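# Spread towel flat lengthwise beside basket, then release

## Task

From the robot's point of view, lay the towel out flat in a single layer on the table with its long edges running straight forward toward the far edge. Keep it at least one finger's width in from the table edge, two fingers' width away from the basket rim, and more than a hand's width from the column of either arm. The basket must stay upright with its whole base resting on the table, no more than three fingers' width from its starting spot and turned roughly as before. Finish with both grippers released and withdrawn; nothing may count as done if it only stays put because the robot holds it.

## Robot and tools

Robot: two arms, left_arm and right_arm, each a six-joint arm ending in a parallel two-finger gripper. Scene frame: origin on the tabletop midway between the arms, +x out across the table away from the robot, +z up, and left_arm sits on the +y side (its base near (+0.036, +0.342, 0) m; right_arm base near (+0.011, -0.345, 0) m). The names left and right refer to the arms, not to image sides. Gripper frame: fingers extend along its +z, and they close and open along its y axis. The reported end_effector_position is the point between the finger pads, roughly 1 cm behind the tips.

execute_actions(actions): a list of actions run one after another. Each action is a table of at most 15 rows; each row lasts one control step of 1/30 s, and if fewer than 15 rows are given the final row is repeated to fill 15 steps. Every row is one flat list of 14 numbers, each between -1 and 1, covering both arms even when only one moves: left_arm dx, dy, dz, rx, ry, rz, opening, then right_arm dx, dy, dz, rx, ry, rz, opening. The first six per arm are an offset, not a pose: a target measured from that gripper's pose at the start of the action (for the first action of a call, the pose last reported), expressed in the gripper's own axes. Every row is relative to that same start pose, not to the row before. Scale: 1.0 equals 0.6 m for dx, dy, dz and 180 degrees for the rotation vector rx, ry, rz. Opening is absolute: +1 fully open (0.093 m), -1 closed. An empty list just returns state and images.

move(target, speed, blocking): target is one row of 14 numbers laid out exactly as above, offsets measured from the pose in the most recent result that shows one. Each gripper travels a straight path toward its goal; both paths finish together, lasting 0.5 to 10 s (cut off at 10 s if longer). speed is the top path speed in m/s, 0.002 to 0.5, default 0.25; rotation up to twice that in rad/s. Opening is applied at the start. The move does not avoid obstacles or the other arm; grippers lag, wander off the path and may overshoot the speed, mostly near full reach. Faster contact and a target set deeper past the contact both press harder. blocking=false returns after 0.5 s while motion continues; then use wait(0) to poll, or stop, before sending further moves or actions. The result adds a move: line giving the ending (done, off_target, moving, held, fault) and any limits (paced means the sent pose was clipped; held means a check blocked steps, after which the arm may jump faster), plus each gripper's remaining distance to its target.

wait(seconds): 0 to 10; lets time pass with the last commands held, returning early if a running move ends. stop(): brakes a running move; it needs stopping distance, and the fingers keep moving. zoom_image(camera, region): closer look at a region [x0, y0, x1, y1] in pixels (top-left origin, at most 504 by 504) of the latest image from cam_high, cam_low, cam_left_wrist or cam_right_wrist. read_manual(section): only returns URDF licence texts. finished_scene(scene): ends the current scene, numbered 1 or 2, once the result is in place; irreversible.

Results: the state line left_arm: ... | right_arm: ... gives each gripper's position in metres and quaternion wxyz in the scene frame; readings drift at long reach. Hand target lines show where the controller is currently driving each gripper. pose unreachable means the clearance check altered or blocked that arm's command. grip_measured is the gripper motor on the opening scale; pads meet near -0.94 and each millimetre of object width adds about 0.0208, with a fixed per-gripper bias up to 0.02. It keeps heading to the commanded number after contact, so it barely signals a touch; to keep a hold, keep sending the same closing number. Joint positions end with the opening in metres, floored at zero. Images come from cam_high, cam_low, cam_left_wrist, cam_right_wrist, in that order, each 504x504; calibration lines list intrinsics and world-to-camera transforms.

Motion limits: each step the commanded pose is clipped to within 70 mm and 16 degrees of the measured pose, so large offsets take several actions, and the arm only continues to its last clipped pose afterward. Friction can leave a gripper up to about 31 mm off, and tiny commands may not move it. Position is favored over orientation when both cannot be met. Joint ranges (rad): waist -2.618 to 3.054, shoulder 0 to 3.142, elbow 0 to 3.142, wrist pitch -1.571 to 1.571, wrist yaw -1.571 to 1.571, wrist roll -2.094 to 2.094. To keep an arm still, send the offset back to its desired pose in the first call of a reply and zeros later, always with its intended opening. The robot keeps its last command while the reply is being written.

Avoid: knocking the towel or basket off the table (fails the task), the arms colliding or pushing on each other, drops, slips, slams and hard pushes. Brief external tugs may act on a held item. Holding loads heats motors: a MOTOR HOT line appears from 75 °C, 90 °C stops that arm for 10 s, and at 100 °C the arm goes limp and falls; FAULT lines report stops.

Each tool is called after "Request:" by a JSON object that holds its "fn" and its "kwargs", one argument or row to a line.

## Session

Request:
{"fn": "execute_actions", "kwargs": {
  "actions": []
}}

Scene clock: 0.00 s.
left_arm: end_effector_position=(+0.5351, +0.4008, +0.3890) grip_measured=+1.000 end_effector_quat_wxyz=(+0.704, +0.106, +0.697, -0.089) | right_arm: end_effector_position=(+0.3997, -0.1243, +0.2903) grip_measured=+1.000 end_effector_quat_wxyz=(+0.233, +0.070, +0.810, +0.534)
Joint positions: left_arm=[0.478 1.596 1.395 0.208 0.577 0.022 0.093] | right_arm=[ 0.22   1.511  1.272 -0.221 -0.765  0.914  0.093]
Joint velocities: left_arm=[0.012 0.012 0.002 0.037 0.022 0.037 0.   ] | right_arm=[-0.007 -0.012  0.007  0.007  0.066 -0.022  0.   ]
Motor temperatures (°C, as the motors report them): left_arm=[26 28 27 29 29 27] | right_arm=[26 25 29 28 26 28]
Hand target (left_arm): +0.535, +0.401, +0.389; +0.704, +0.106, +0.697, -0.089
Hand target (right_arm): +0.400, -0.124, +0.290; +0.233, +0.070, +0.810, +0.534

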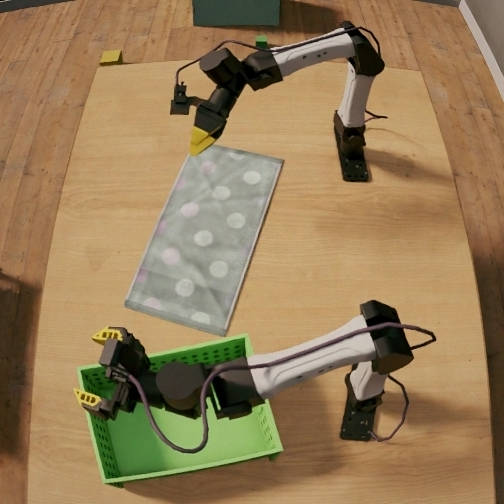

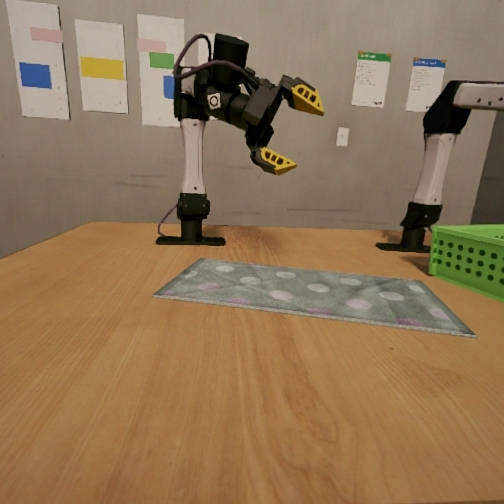

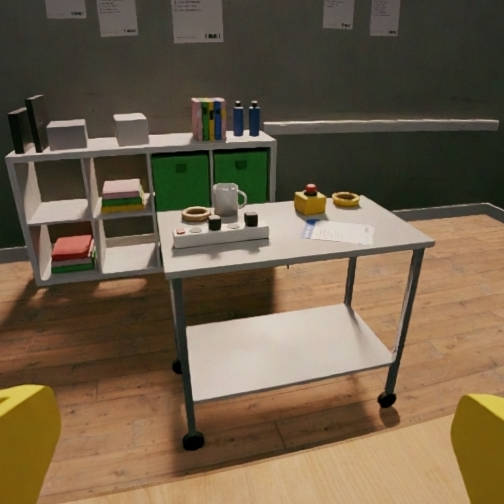

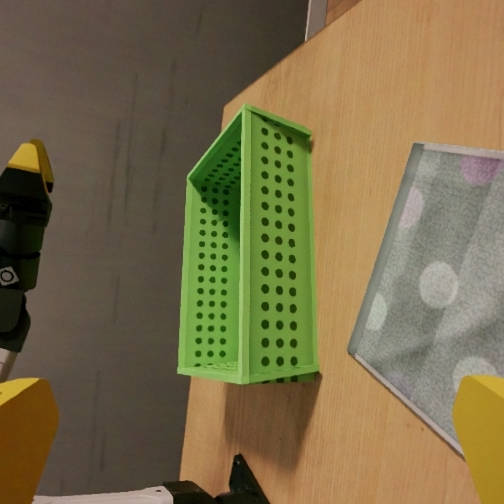

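Request:
{"fn": "move", "kwargs": {
  "target": [0.133,-0.67,-0.217,0,0.5,0,0.2, 0.056,-0.412,-0.217,0.381,0.107,0.028,0.2]
}}

Scene clock: 46.50 s.
left_arm: end_effector_position=(+0.3055, +0.0477, +0.2997) grip_measured=+0.202 end_effector_quat_wxyz=(+0.173, +0.144, +0.966, -0.131) | right_arm: end_effector_position=(+0.3512, -0.3197, +0.1051) grip_measured=+0.202 end_effector_quat_wxyz=(+0.022, +0.145, +0.989, +0.009)
Joint positions: left_arm=[-0.66   1.864  2.276 -1.547 -0.018 -0.539  0.055] | right_arm=[ 0.038  1.796  1.462 -1.191 -0.007  0.362  0.055]
Joint velocities: left_arm=[ 0.007 -0.002  0.007  0.022  0.007 -0.051 -0.001] | right_arm=[-0.017  0.002  0.012 -0.007  0.022  0.037 -0.001]
Motor temperatures (°C, as the motors report them): left_arm=[26 33 33 35 29 27] | right_arm=[26 30 34 33 26 28]
Hand target (left_arm): +0.306, +0.048, +0.302; +0.169, +0.136, +0.967, -0.137
Hand target (right_arm): +0.348, -0.325, +0.101; +0.008, +0.147, +0.989, +0.001
Off the commanded pose (left_arm): 0.006 m, 26 deg; orientation clipped at the last step of the last action.
Off the commanded pose (right_arm): 0.009 m, 3 deg.
joint sent to its limit (left arm) — the command would take joint 4 (wrist pitch) past its lower limit, so that joint was sent only as far as its limit.
move: off_target (left_arm, right_arm); limits=paced
camera_calibration (this result's frames):
cam_left_wrist: T_world_to_cam=[[-0.306248, -0.931165, 0.19785, 0.0810857], [-0.947112, 0.318969, 0.0351855, 0.299296], [-0.0958716, -0.176611, -0.979601, 0.415039], [0, 0, 0, 1]] pos_world=[0.34809, 0.0533384, 0.379999]
cam_right_wrist: T_world_to_cam=[[-0.287736, -0.957293, -0.0282704, -0.206325], [-0.883055, 0.253765, 0.394736, 0.386974], [-0.370704, 0.138544, -0.918359, 0.3549], [0, 0, 0, 1]] pos_world=[0.413915, -0.344883, 0.16734]

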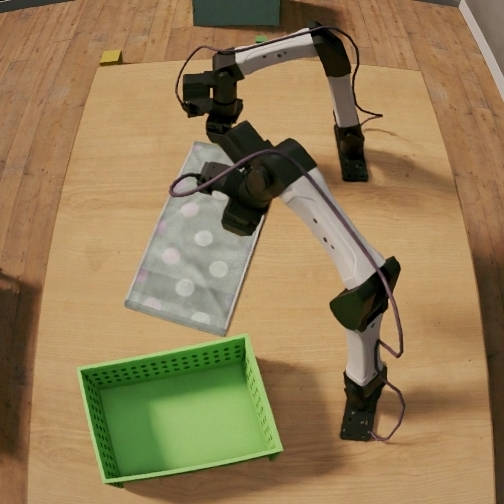

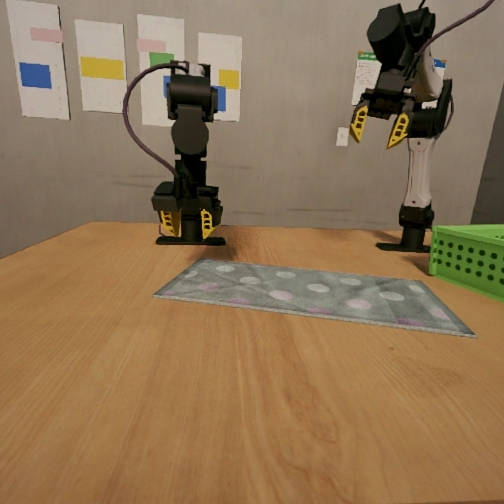

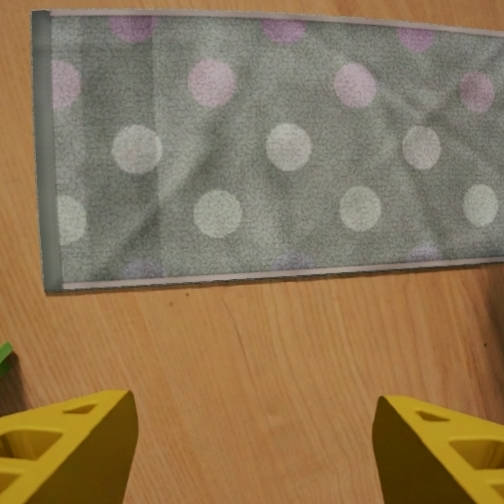

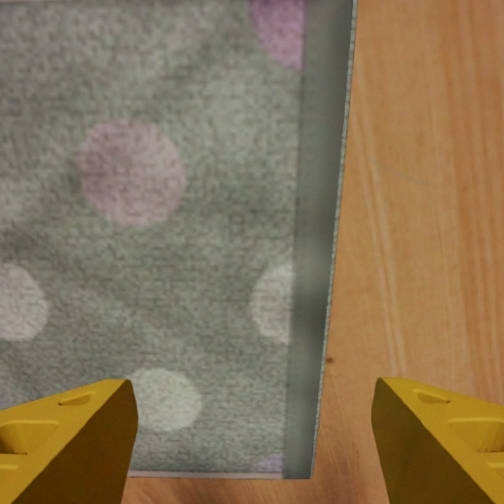

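Request:
{"fn": "move", "kwargs": {
  "target": [0.112,-0.533,0.443,-0.068,0.121,-0.007,0.2, -0.13,-0.02,0,0,0.015,0,0.2]
}}

Scene clock: 60.63 s.
left_arm: end_effector_position=(+0.2172, -0.2985, +0.0782) grip_measured=+0.202 end_effector_quat_wxyz=(+0.151, +0.149, +0.930, -0.300) | right_arm: end_effector_position=(+0.4219, -0.3497, +0.1086) grip_measured=+0.202 end_effector_quat_wxyz=(+0.006, +0.144, +0.989, +0.008)
Joint positions: left_arm=[-1.123  2.813  2.843 -0.917 -0.024 -0.976  0.055] | right_arm=[-0.05   2.111  1.914 -1.361 -0.014  0.272  0.055]
Joint velocities: left_arm=[-0.002 -0.007  0.002  0.066  0.007  0.007 -0.001] | right_arm=[ 0.007 -0.002 -0.017  0.022 -0.007  0.022  0.001]
Motor temperatures (°C, as the motors report them): left_arm=[26 35 34 34 29 27] | right_arm=[26 32 35 31 26 28]
Hand target (left_arm): +0.220, -0.306, +0.093; +0.155, +0.142, +0.922, -0.326
Hand target (right_arm): +0.423, -0.353, +0.108; -0.000, +0.145, +0.989, +0.011
Off the commanded pose (left_arm): 0.025 m, 39 deg; orientation clipped at the last step of the last action.
Off the commanded pose (right_arm): 0.004 m, 1 deg.
elbow stopped short (left arm): the move would have taken joint 3 (elbow) straighter than the controller allows; a more bent joint 3 avoids this.
move: off_target (left_arm); limits=paced
camera_calibration (this result's frames):
cam_left_wrist: T_world_to_cam=[[-0.351346, -0.785685, 0.509172, -0.195585], [-0.915485, 0.402198, -0.0110986, 0.355502], [-0.196068, -0.470039, -0.860593, 0.0533513], [0, 0, 0, 1]] pos_world=[0.267199, -0.271573, 0.149445]
cam_right_wrist: T_world_to_cam=[[-0.286179, -0.957914, -0.0224175, -0.216082], [-0.870786, 0.250245, 0.423214, 0.446117], [-0.399793, 0.140636, -0.905752, 0.400096], [0, 0, 0, 1]] pos_world=[0.48659, -0.374894, 0.168741]

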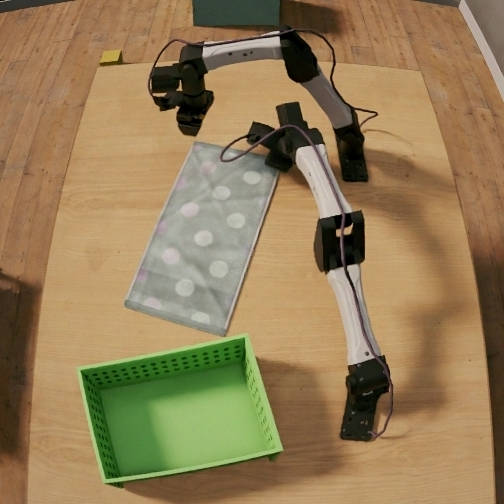

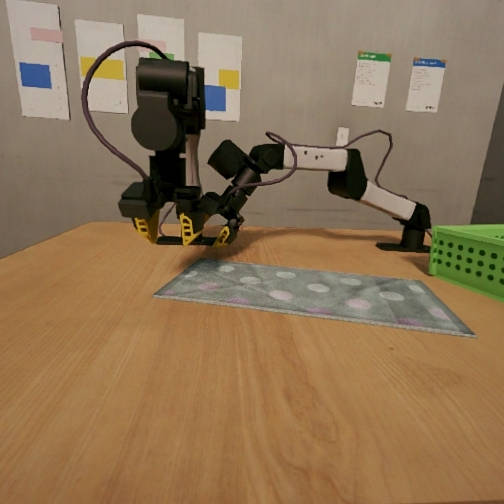

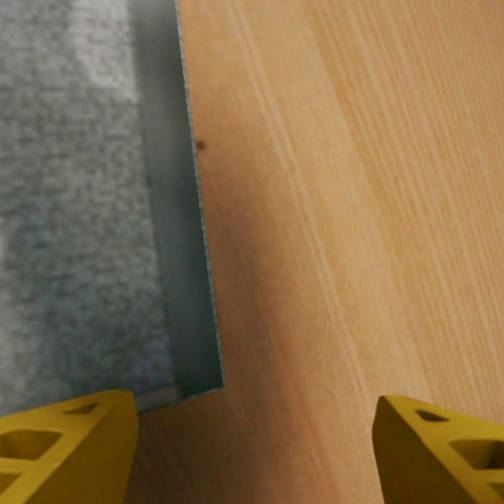

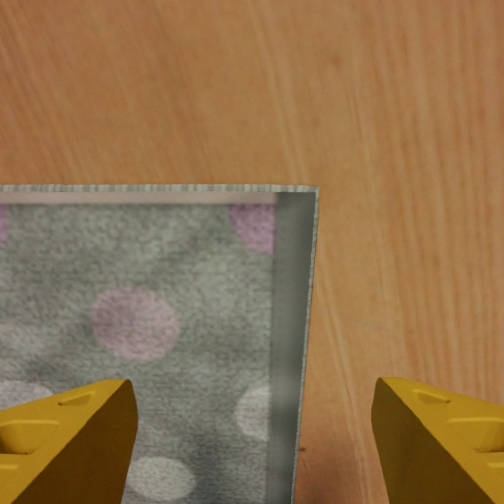

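Request:
{"fn": "move", "kwargs": {
  "target": [0,0.15,-0.2,0,0,0,0.2, 0.03,-0.03,0.165,0,0,0,0.2],
  "speed": 0.1
}}

Request:
{"fn": "move", "kwargs": {
  "target": [0,0,0,0,0,0,0.2, 0,0,0.0,0,0,0,-1]
}}

Request:
{"fn": "move", "kwargs": {
  "target": [0,0,0,0,0,0,0.2, 0,0,-0.08,0,0,0,-1],
  "speed": 0.1
}}

Scene clock: 75.00 s.
left_arm: end_effector_position=(+0.2252, -0.1572, +0.1215) grip_measured=+0.202 end_effector_quat_wxyz=(+0.148, +0.145, +0.936, -0.286) | right_arm: end_effector_position=(+0.3971, -0.3550, +0.0178) grip_measured=+0.202 end_effector_quat_wxyz=(-0.009, +0.141, +0.990, +0.012)
Joint positions: left_arm=[-1.022  2.03   1.645 -0.531  0.029 -0.903  0.055] | right_arm=[-0.07   2.093  1.521 -1.014 -0.025  0.246  0.055]
Joint velocities: left_arm=[-0.032 -0.007 -0.007  0.022  0.022 -0.022 -0.001] | right_arm=[-0.027  0.012 -0.022 -0.022  0.007 -0.007  0.   ]
Motor temperatures (°C, as the motors report them): left_arm=[26 43 36 35 29 27] | right_arm=[26 35 36 30 26 28]
Hand target (left_arm): +0.226, -0.158, +0.128; +0.152, +0.149, +0.930, -0.299
Hand target (right_arm): +0.401, -0.362, +0.010; +0.005, +0.144, +0.989, +0.008
Off the commanded pose (left_arm): 0.004 m, 2 deg.
Off the commanded pose (right_arm): 0.011 m, 2 deg.
move: off_target (right_arm)
camera_calibration (this result's frames):
cam_left_wrist: T_world_to_cam=[[-0.339529, -0.803662, 0.488721, -0.106872], [-0.92004, 0.391792, 0.00509217, 0.303826], [-0.19557, -0.447914, -0.872425, 0.16343], [0, 0, 0, 1]] pos_world=[0.275208, -0.131723, 0.193264]
cam_right_wrist: T_world_to_cam=[[-0.280286, -0.95957, -0.0258098, -0.233213], [-0.860165, 0.239133, 0.450478, 0.455711], [-0.426093, 0.148463, -0.892414, 0.321703], [0, 0, 0, 1]] pos_world=[0.463697, -0.380521, 0.0757854]

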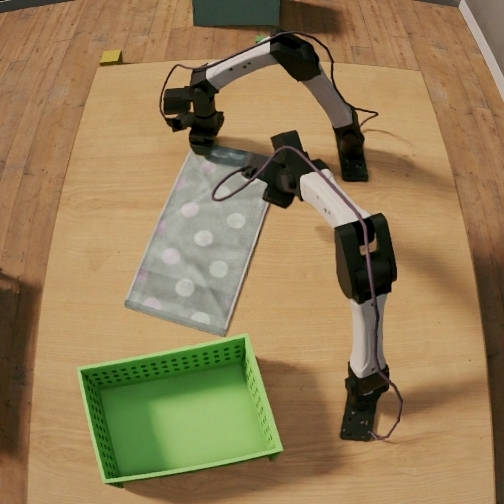

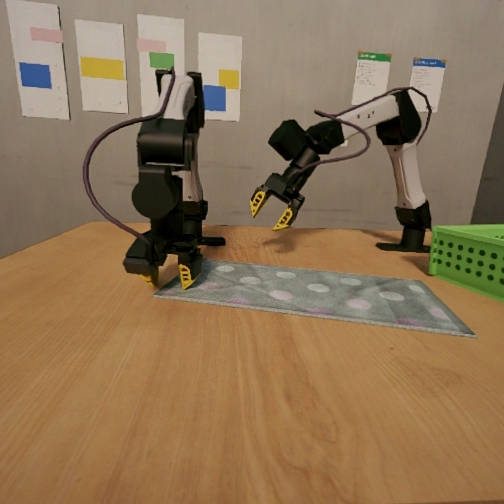

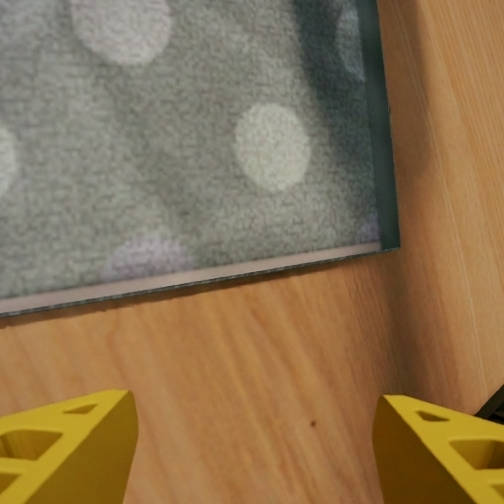

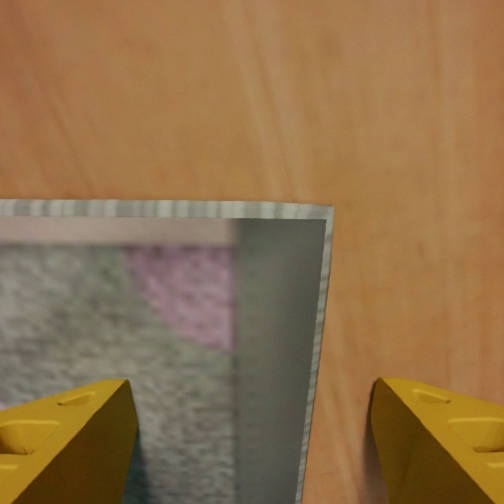

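Scene clock: 75.50 s.
left_arm: end_effector_position=(+0.2252, -0.1572, +0.1215) grip_measured=+0.202 end_effector_quat_wxyz=(+0.148, +0.145, +0.936, -0.286) | right_arm: end_effector_position=(+0.3968, -0.3540, +0.0185) grip_measured=-0.978 end_effector_quat_wxyz=(-0.010, +0.141, +0.990, +0.015)
Joint positions: left_arm=[-1.022  2.03   1.645 -0.531  0.029 -0.903  0.055] | right_arm=[-0.07   2.091  1.521 -1.016 -0.033  0.245  0.   ]
Joint velocities: left_arm=[ 0.007 -0.002 -0.007 -0.007  0.007  0.037 -0.001] | right_arm=[-0.002 -0.012  0.002  0.007  0.066 -0.037  0.   ]
Motor temperatures (°C, as the motors report them): left_arm=[26 43 36 35 29 27] | right_arm=[26 35 36 30 26 28]
Hand target (left_arm): +0.225, -0.157, +0.122; +0.148, +0.144, +0.936, -0.286
Hand target (right_arm): +0.397, -0.355, +0.018; -0.009, +0.141, +0.990, +0.012
Off the commanded pose (left_arm): 0.000 m, 0 deg.
Off the commanded pose (right_arm): 0.001 m, 0 deg.
move: done
camera_calibration (this result's frames):
cam_left_wrist: T_world_to_cam=[[-0.339529, -0.803662, 0.488721, -0.106872], [-0.92004, 0.391792, 0.00509217, 0.303826], [-0.19557, -0.447914, -0.872425, 0.16343], [0, 0, 0, 1]] pos_world=[0.275208, -0.131723, 0.193264]
cam_right_wrist: T_world_to_cam=[[-0.280397, -0.959325, -0.0327492, -0.231985], [-0.860093, 0.235953, 0.452289, 0.453645], [-0.426165, 0.154988, -0.89127, 0.324381], [0, 0, 0, 1]] pos_world=[0.463369, -0.379863, 0.0763346]

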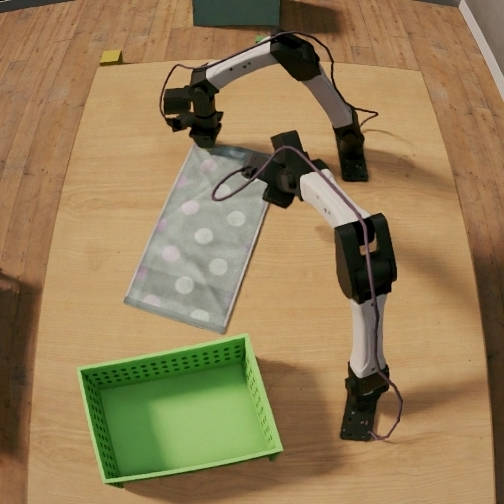

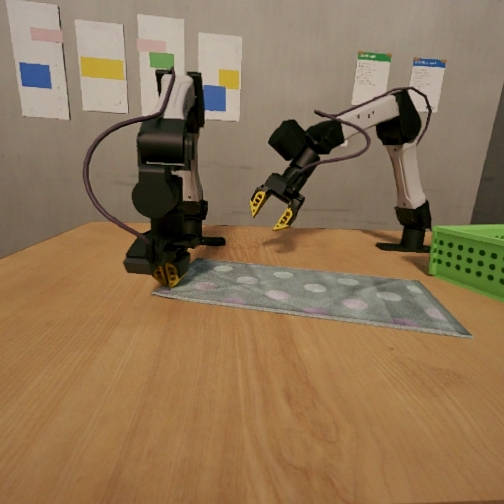

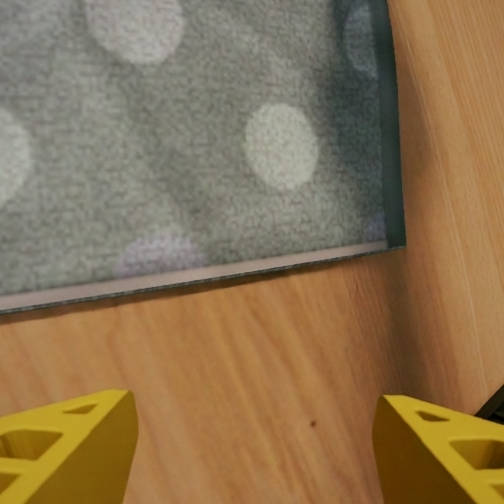

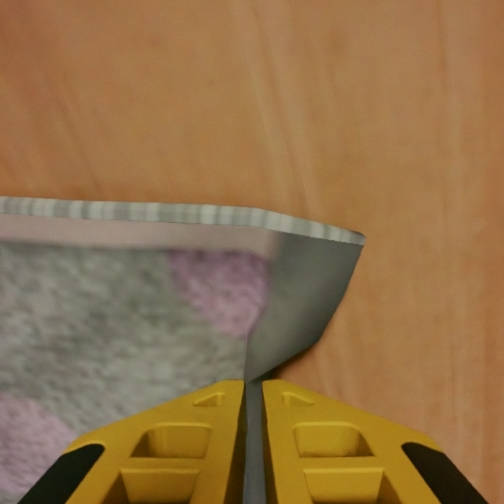

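Scene clock: 76.53 s.
left_arm: end_effector_position=(+0.2252, -0.1572, +0.1215) grip_measured=+0.202 end_effector_quat_wxyz=(+0.148, +0.145, +0.936, -0.286) | right_arm: end_effector_position=(+0.3959, -0.3539, +0.0534) grip_measured=-0.978 end_effector_quat_wxyz=(-0.019, +0.141, +0.990, +0.014)
Joint positions: left_arm=[-1.022  2.03   1.645 -0.531  0.029 -0.903  0.055] | right_arm=[-0.07   2.07   1.631 -1.167 -0.033  0.245  0.   ]
Joint velocities: left_arm=[ 0.037  0.012 -0.002 -0.037 -0.037  0.037 -0.001] | right_arm=[ 0.007 -0.007 -0.002  0.007 -0.051  0.007  0.   ]
Motor temperatures (°C, as the motors report them): left_arm=[26 43 36 35 29 27] | right_arm=[26 35 36 30 26 28]
Hand target (left_arm): +0.225, -0.157, +0.122; +0.148, +0.145, +0.936, -0.286
Hand target (right_arm): +0.397, -0.355, +0.066; -0.009, +0.141, +0.990, +0.015
Off the commanded pose (left_arm): 0.000 m, 0 deg.
Off the commanded pose (right_arm): 0.013 m, 1 deg.
move: off_target (right_arm)
camera_calibration (this result's frames):
cam_left_wrist: T_world_to_cam=[[-0.339529, -0.803662, 0.488721, -0.106872], [-0.92004, 0.391792, 0.00509217, 0.303826], [-0.19557, -0.447914, -0.872425, 0.16343], [0, 0, 0, 1]] pos_world=[0.275208, -0.131723, 0.193264]
cam_right_wrist: T_world_to_cam=[[-0.280987, -0.959303, -0.0279908, -0.231072], [-0.851137, 0.235617, 0.469096, 0.432558], [-0.44341, 0.155634, -0.882703, 0.361653], [0, 0, 0, 1]] pos_world=[0.463598, -0.379871, 0.109853]

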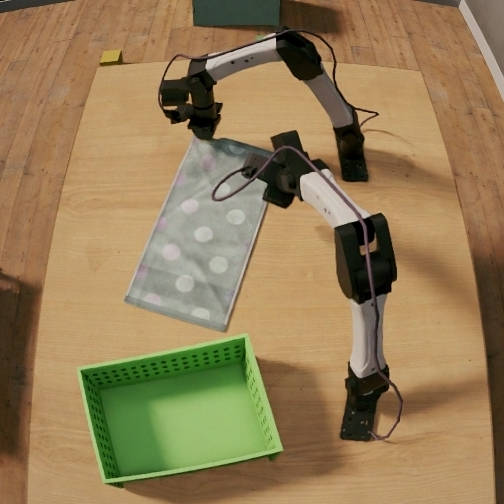

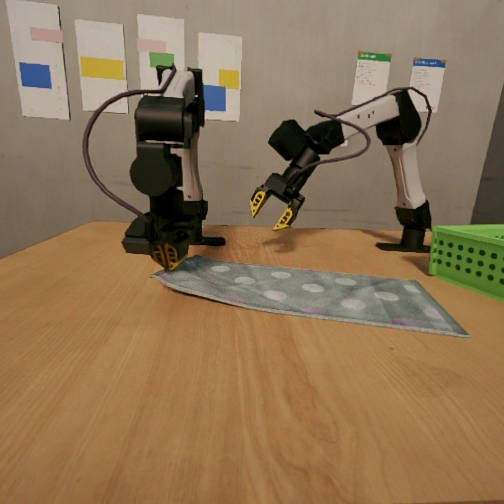

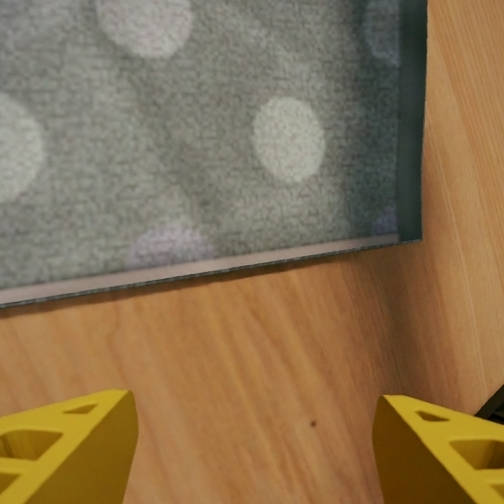

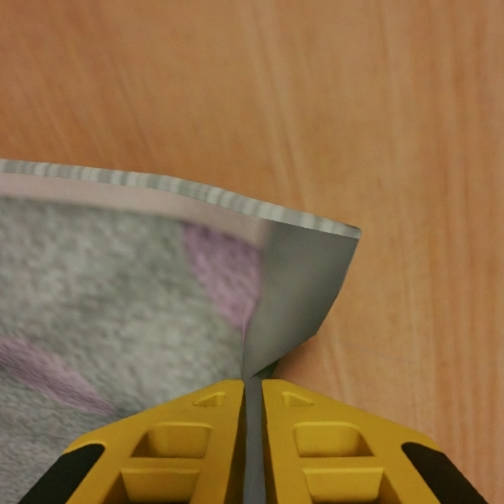

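Request:
{"fn": "move", "kwargs": {
  "target": [-0.323,0.535,-0.18,-0.172,0.12,-0.013,0.2, 0,0,0.02,0,0,0,-1]
}}

Scene clock: 84.93 s.
left_arm: end_effector_position=(+0.4965, +0.1279, +0.1218) grip_measured=+0.202 end_effector_quat_wxyz=(+0.077, +0.119, +0.990, -0.025) | right_arm: end_effector_position=(+0.3956, -0.3539, +0.0485) grip_measured=-0.978 end_effector_quat_wxyz=(-0.018, +0.141, +0.990, +0.015)
Joint positions: left_arm=[-0.258  2.514  2.65  -1.543  0.    -0.197  0.055] | right_arm=[-0.07   2.07   1.611 -1.144 -0.033  0.245  0.   ]
Joint velocities: left_arm=[ 0.007 -0.002  0.012  0.007  0.007 -0.022 -0.001] | right_arm=[-0.022 -0.002  0.012 -0.081 -0.022 -0.051  0.   ]
Motor temperatures (°C, as the motors report them): left_arm=[26 43 36 35 29 27] | right_arm=[26 37 36 30 26 28]
Hand target (left_arm): +0.496, +0.127, +0.125; +0.081, +0.127, +0.988, -0.019
Hand target (right_arm): +0.395, -0.354, +0.041; -0.019, +0.141, +0.990, +0.014
Off the commanded pose (left_arm): 0.005 m, 10 deg.
Off the commanded pose (right_arm): 0.007 m, 0 deg.
joint sent to its limit (left arm) — the command would take joint 4 (wrist pitch) past its lower limit, so that joint was sent only as far as its limit.
move: off_target (left_arm)
camera_calibration (this result's frames):
cam_left_wrist: T_world_to_cam=[[-0.223702, -0.974382, 0.0231584, 0.235319], [-0.940185, 0.221993, 0.258402, 0.442557], [-0.256923, 0.036032, -0.96576, 0.324387], [0, 0, 0, 1]] pos_world=[0.55207, 0.119358, 0.193473]
cam_right_wrist: T_world_to_cam=[[-0.280901, -0.959306, -0.028738, -0.231281], [-0.852563, 0.23567, 0.466471, 0.435322], [-0.440716, 0.155533, -0.884069, 0.356142], [0, 0, 0, 1]] pos_world=[0.46313, -0.379854, 0.105142]

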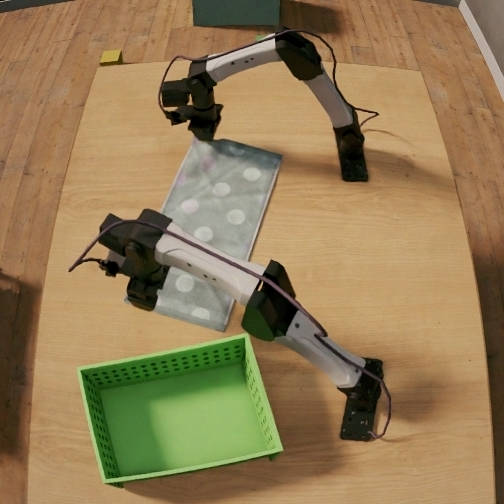

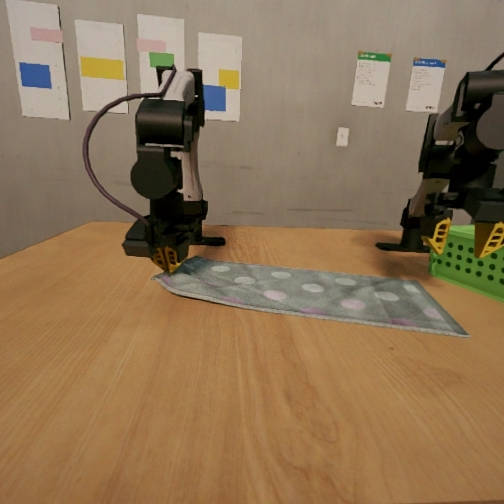

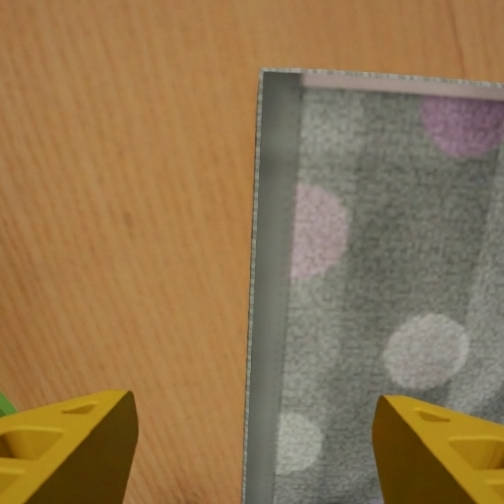

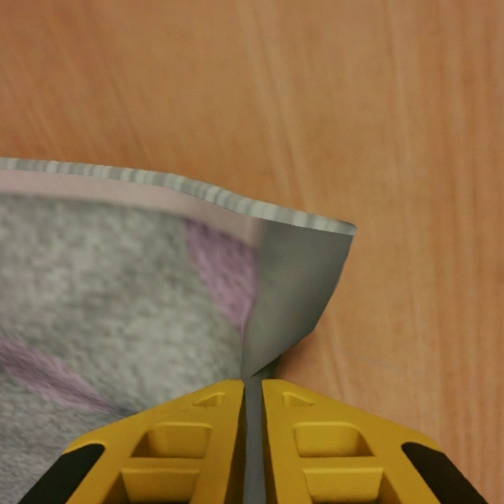

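Request:
{"fn": "move", "kwargs": {
  "target": [0.028,-0.012,0.185,0,0.03,0,0.2, 0,0,0,0,0,0,-1],
  "speed": 0.1
}}

Request:
{"fn": "move", "kwargs": {
  "target": [0,0,0,0,0,0,-1, 0,0,0.0,0,0,0,-1]
}}

Request:
{"fn": "move", "kwargs": {
  "target": [0,0,-0.07,0,0,0,-1, 0,0,0,0,0,0,-1],
  "speed": 0.1
}}

Scene clock: 94.20 s.
left_arm: end_effector_position=(+0.4947, +0.1265, +0.0227) grip_measured=+0.202 end_effector_quat_wxyz=(+0.032, +0.119, +0.992, -0.016) | right_arm: end_effector_position=(+0.3956, -0.3539, +0.0485) grip_measured=-0.978 end_effector_quat_wxyz=(-0.018, +0.141, +0.990, +0.015)
Joint positions: left_arm=[-0.259  2.54   2.306 -1.267  0.01  -0.198  0.055] | right_arm=[-0.07   2.07   1.611 -1.144 -0.033  0.245  0.   ]
Joint velocities: left_arm=[-0.002  0.007 -0.012  0.022 -0.081  0.022  0.   ] | right_arm=[-0.002 -0.002 -0.017  0.007  0.081  0.066  0.   ]
Motor temperatures (°C, as the motors report them): left_arm=[26 45 36 34 29 27] | right_arm=[26 38 35 30 26 28]
Hand target (left_arm): +0.494, +0.119, +0.010; +0.030, +0.119, +0.992, -0.020
Hand target (right_arm): +0.396, -0.354, +0.048; -0.018, +0.141, +0.990, +0.015
Off the commanded pose (left_arm): 0.016 m, 0 deg.
Off the commanded pose (right_arm): 0.000 m, 0 deg.
move: off_target (left_arm)
camera_calibration (this result's frames):
cam_left_wrist: T_world_to_cam=[[-0.222839, -0.974764, 0.0133236, 0.235661], [-0.913055, 0.213481, 0.347501, 0.452453], [-0.341576, 0.0652715, -0.937585, 0.265748], [0, 0, 0, 1]] pos_world=[0.556402, 0.115778, 0.0887933]
cam_right_wrist: T_world_to_cam=[[-0.280901, -0.959306, -0.028738, -0.231281], [-0.852563, 0.23567, 0.466471, 0.435322], [-0.440716, 0.155533, -0.884069, 0.356142], [0, 0, 0, 1]] pos_world=[0.46313, -0.379854, 0.105142]

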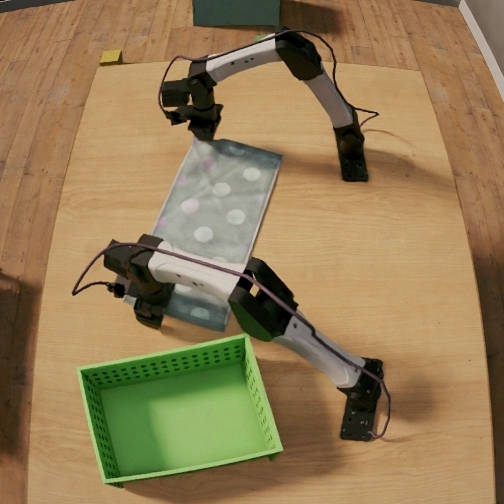

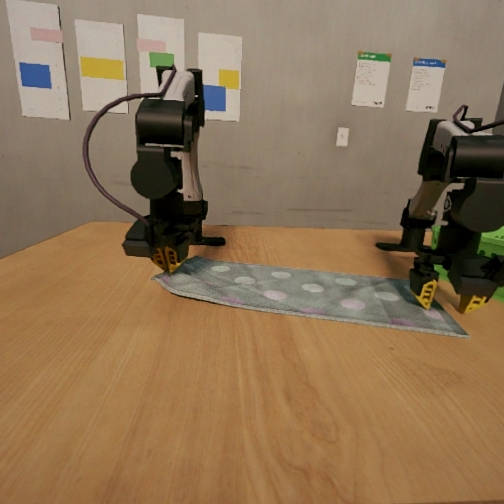

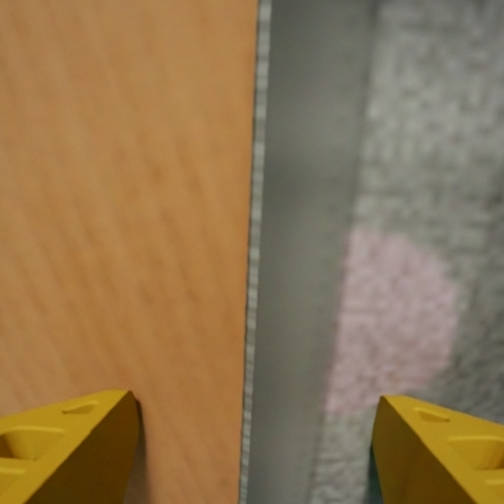

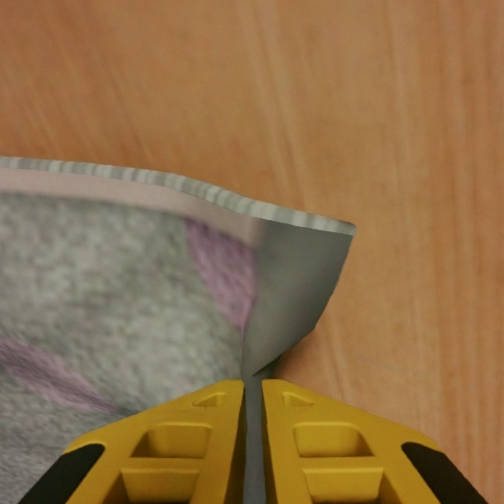

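Scene clock: 94.70 s.
left_arm: end_effector_position=(+0.4923, +0.1215, +0.0227) grip_measured=-0.984 end_effector_quat_wxyz=(+0.029, +0.122, +0.992, -0.024) | right_arm: end_effector_position=(+0.3957, -0.3523, +0.0485) grip_measured=-0.978 end_effector_quat_wxyz=(-0.018, +0.141, +0.990, +0.019)
Joint positions: left_arm=[-0.264  2.54   2.306 -1.267  0.028 -0.198  0.   ] | right_arm=[-0.07   2.07   1.611 -1.144 -0.042  0.245  0.   ]
Joint velocities: left_arm=[-0.017  0.002 -0.027 -0.051 -0.037 -0.022  0.   ] | right_arm=[-0.002 -0.002 -0.002  0.022 -0.007 -0.007  0.   ]
Motor temperatures (°C, as the motors report them): left_arm=[26 45 36 34 29 27] | right_arm=[26 38 35 30 26 28]
Hand target (left_arm): +0.495, +0.126, +0.023; +0.031, +0.119, +0.992, -0.016
Hand target (right_arm): +0.396, -0.354, +0.048; -0.018, +0.141, +0.990, +0.015
Off the commanded pose (left_arm): 0.006 m, 1 deg.
Off the commanded pose (right_arm): 0.002 m, 1 deg.
move: done
camera_calibration (this result's frames):
cam_left_wrist: T_world_to_cam=[[-0.228718, -0.973005, 0.0308064, 0.232543], [-0.909038, 0.224791, 0.350884, 0.447907], [-0.348337, 0.0522493, -0.935912, 0.270191], [0, 0, 0, 1]] pos_world=[0.554469, 0.111463, 0.0885476]
cam_right_wrist: T_world_to_cam=[[-0.281183, -0.958903, -0.0379741, -0.229022], [-0.852658, 0.231479, 0.468392, 0.433437], [-0.440352, 0.164083, -0.882704, 0.358775], [0, 0, 0, 1]] pos_world=[0.463164, -0.37881, 0.104977]

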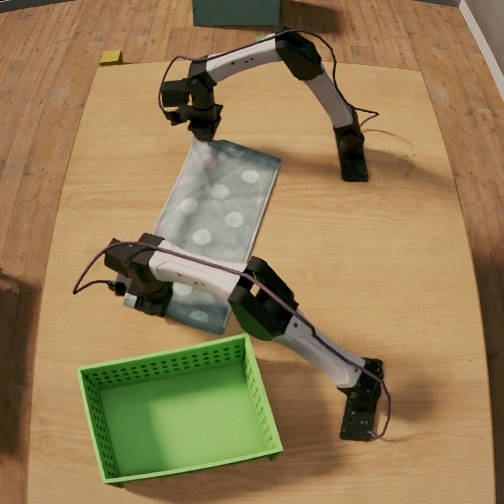

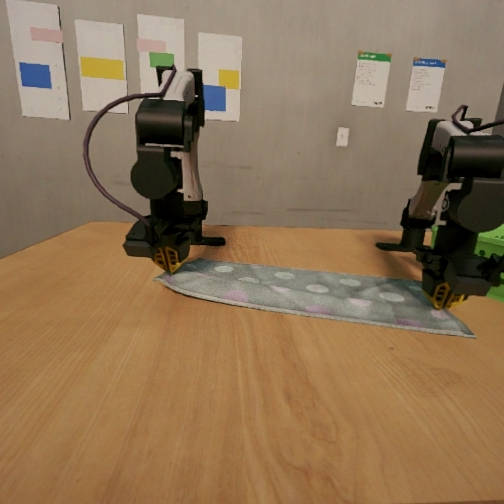

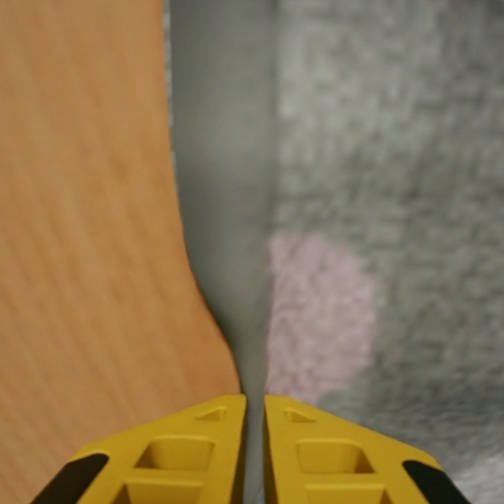

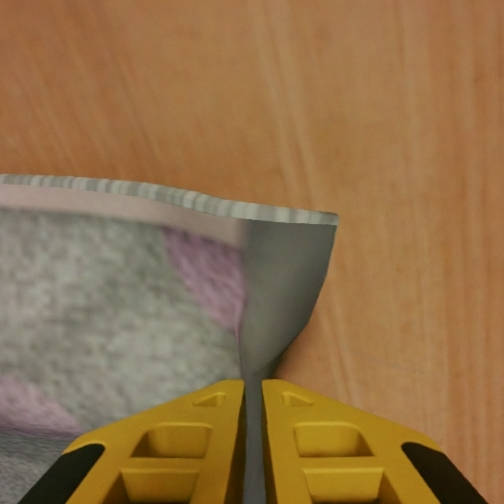

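Scene clock: 95.70 s.
left_arm: end_effector_position=(+0.4907, +0.1217, +0.0626) grip_measured=-0.984 end_effector_quat_wxyz=(+0.032, +0.122, +0.992, -0.027) | right_arm: end_effector_position=(+0.3957, -0.3514, +0.0486) grip_measured=-0.978 end_effector_quat_wxyz=(-0.018, +0.141, +0.990, +0.022)
Joint positions: left_arm=[-0.264  2.54   2.464 -1.417  0.031 -0.198  0.   ] | right_arm=[-0.07   2.07   1.611 -1.144 -0.047  0.245  0.   ]
Joint velocities: left_arm=[ 0.002 -0.007  0.007  0.007 -0.037 -0.007  0.   ] | right_arm=[-0.007 -0.007 -0.012  0.081 -0.037  0.007  0.   ]
Motor temperatures (°C, as the motors report them): left_arm=[26 45 36 34 29 27] | right_arm=[26 39 35 30 26 28]
Hand target (left_arm): +0.490, +0.123, +0.065; +0.029, +0.122, +0.992, -0.024
Hand target (right_arm): +0.396, -0.352, +0.049; -0.018, +0.141, +0.990, +0.019
Off the commanded pose (left_arm): 0.003 m, 0 deg.
Off the commanded pose (right_arm): 0.001 m, 0 deg.
move: done
camera_calibration (this result's frames):
cam_left_wrist: T_world_to_cam=[[-0.229134, -0.972749, 0.0354552, 0.230999], [-0.911051, 0.227142, 0.344082, 0.433598], [-0.342759, 0.0465393, -0.93827, 0.305098], [0, 0, 0, 1]] pos_world=[0.552535, 0.112017, 0.128881]
cam_right_wrist: T_world_to_cam=[[-0.281339, -0.958638, -0.0431446, -0.227743], [-0.852713, 0.229124, 0.46945, 0.432382], [-0.440147, 0.168865, -0.881904, 0.360239], [0, 0, 0, 1]] pos_world=[0.463183, -0.378224, 0.104888]

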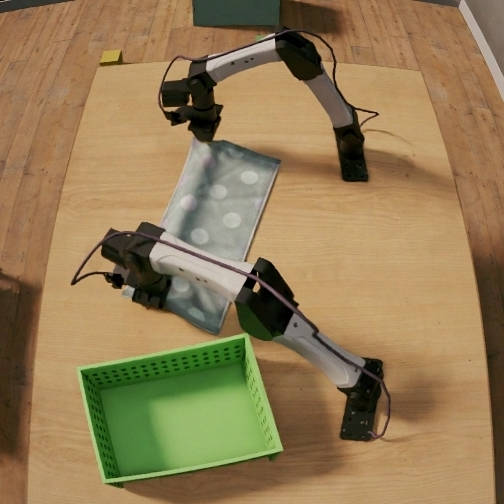

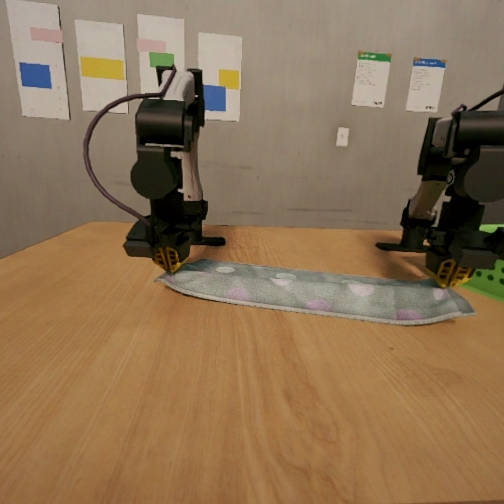

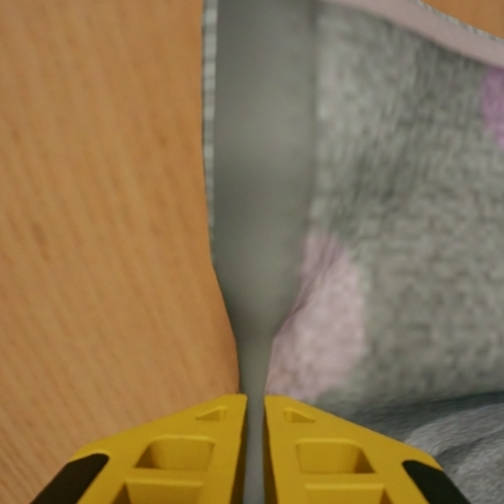

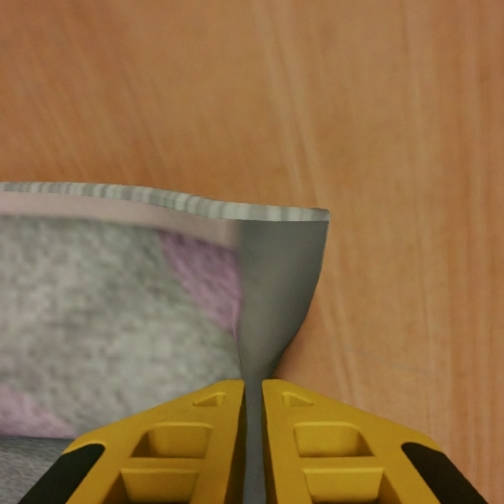

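Request:
{"fn": "move", "kwargs": {
  "target": [-0.073,-0.017,0.02,0,0,0.133,-1, 0.262,0.028,0,0,0,0.133,-1],
  "speed": 0.1
}}

Scene clock: 108.27 s.
left_arm: end_effector_position=(+0.5210, +0.1062, +0.0501) grip_measured=-0.984 end_effector_quat_wxyz=(+0.068, +0.317, +0.946, -0.027) | right_arm: end_effector_position=(+0.2525, -0.2939, +0.0549) grip_measured=-0.978 end_effector_quat_wxyz=(-0.030, +0.343, +0.939, +0.018)
Joint positions: left_arm=[-0.264  2.765  2.845 -1.508  0.037  0.203  0.   ] | right_arm=[ 0.134  1.556  0.991 -1.04  -0.061  0.866  0.   ]
Joint velocities: left_arm=[-0.002 -0.017  0.007  0.022 -0.022  0.007  0.   ] | right_arm=[-0.017  0.002 -0.002 -0.125  0.051  0.022  0.   ]
Motor temperatures (°C, as the motors report them): left_arm=[26 47 37 33 29 27] | right_arm=[26 40 35 30 26 28]
Hand target (left_arm): +0.530, +0.101, +0.054; +0.091, +0.323, +0.942, -0.026
Hand target (right_arm): +0.249, -0.293, +0.056; -0.024, +0.343, +0.939, +0.018
Off the commanded pose (left_arm): 0.012 m, 4 deg.
Off the commanded pose (right_arm): 0.004 m, 1 deg.
elbow stopped short (left arm): the move would have taken joint 3 (elbow) straighter than the controller allows; a more bent joint 3 avoids this.
move: off_target (left_arm)
camera_calibration (this result's frames):
cam_left_wrist: T_world_to_cam=[[-0.590697, -0.806892, -0.0015469, 0.395971], [-0.776974, 0.568276, 0.270877, 0.366582], [-0.21769, 0.161208, -0.962613, 0.228333], [0, 0, 0, 1]] pos_world=[0.568429, 0.0743765, 0.12111]
cam_right_wrist: T_world_to_cam=[[-0.645708, -0.763378, -0.0177589, -0.0646489], [-0.670008, 0.555268, 0.492714, 0.342593], [-0.366266, 0.330048, -0.87001, 0.321213], [0, 0, 0, 1]] pos_world=[0.305445, -0.345598, 0.10951]

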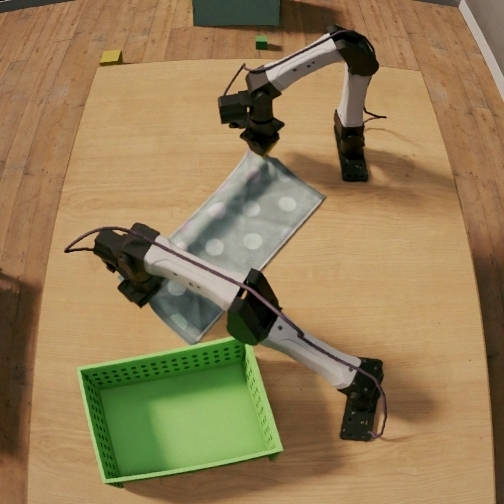

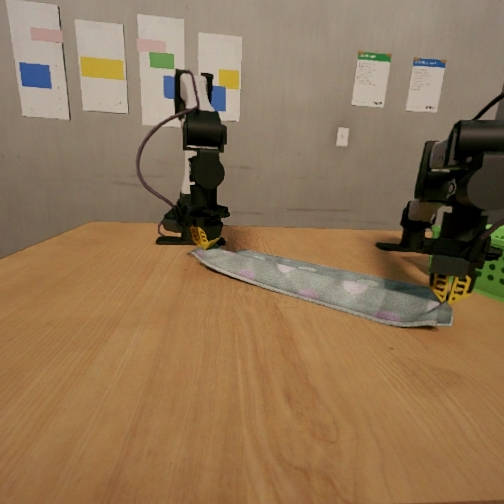

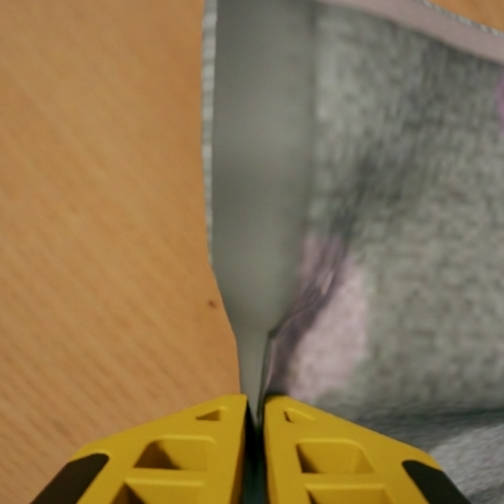

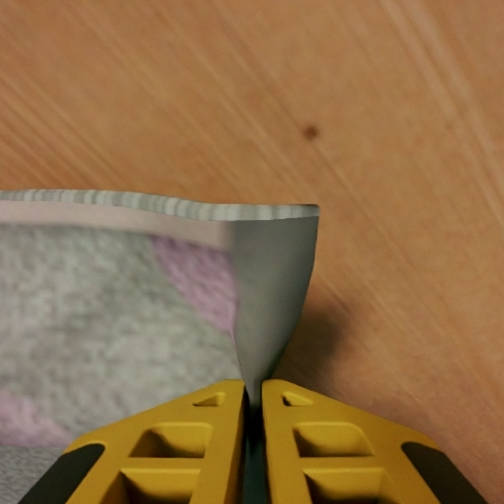

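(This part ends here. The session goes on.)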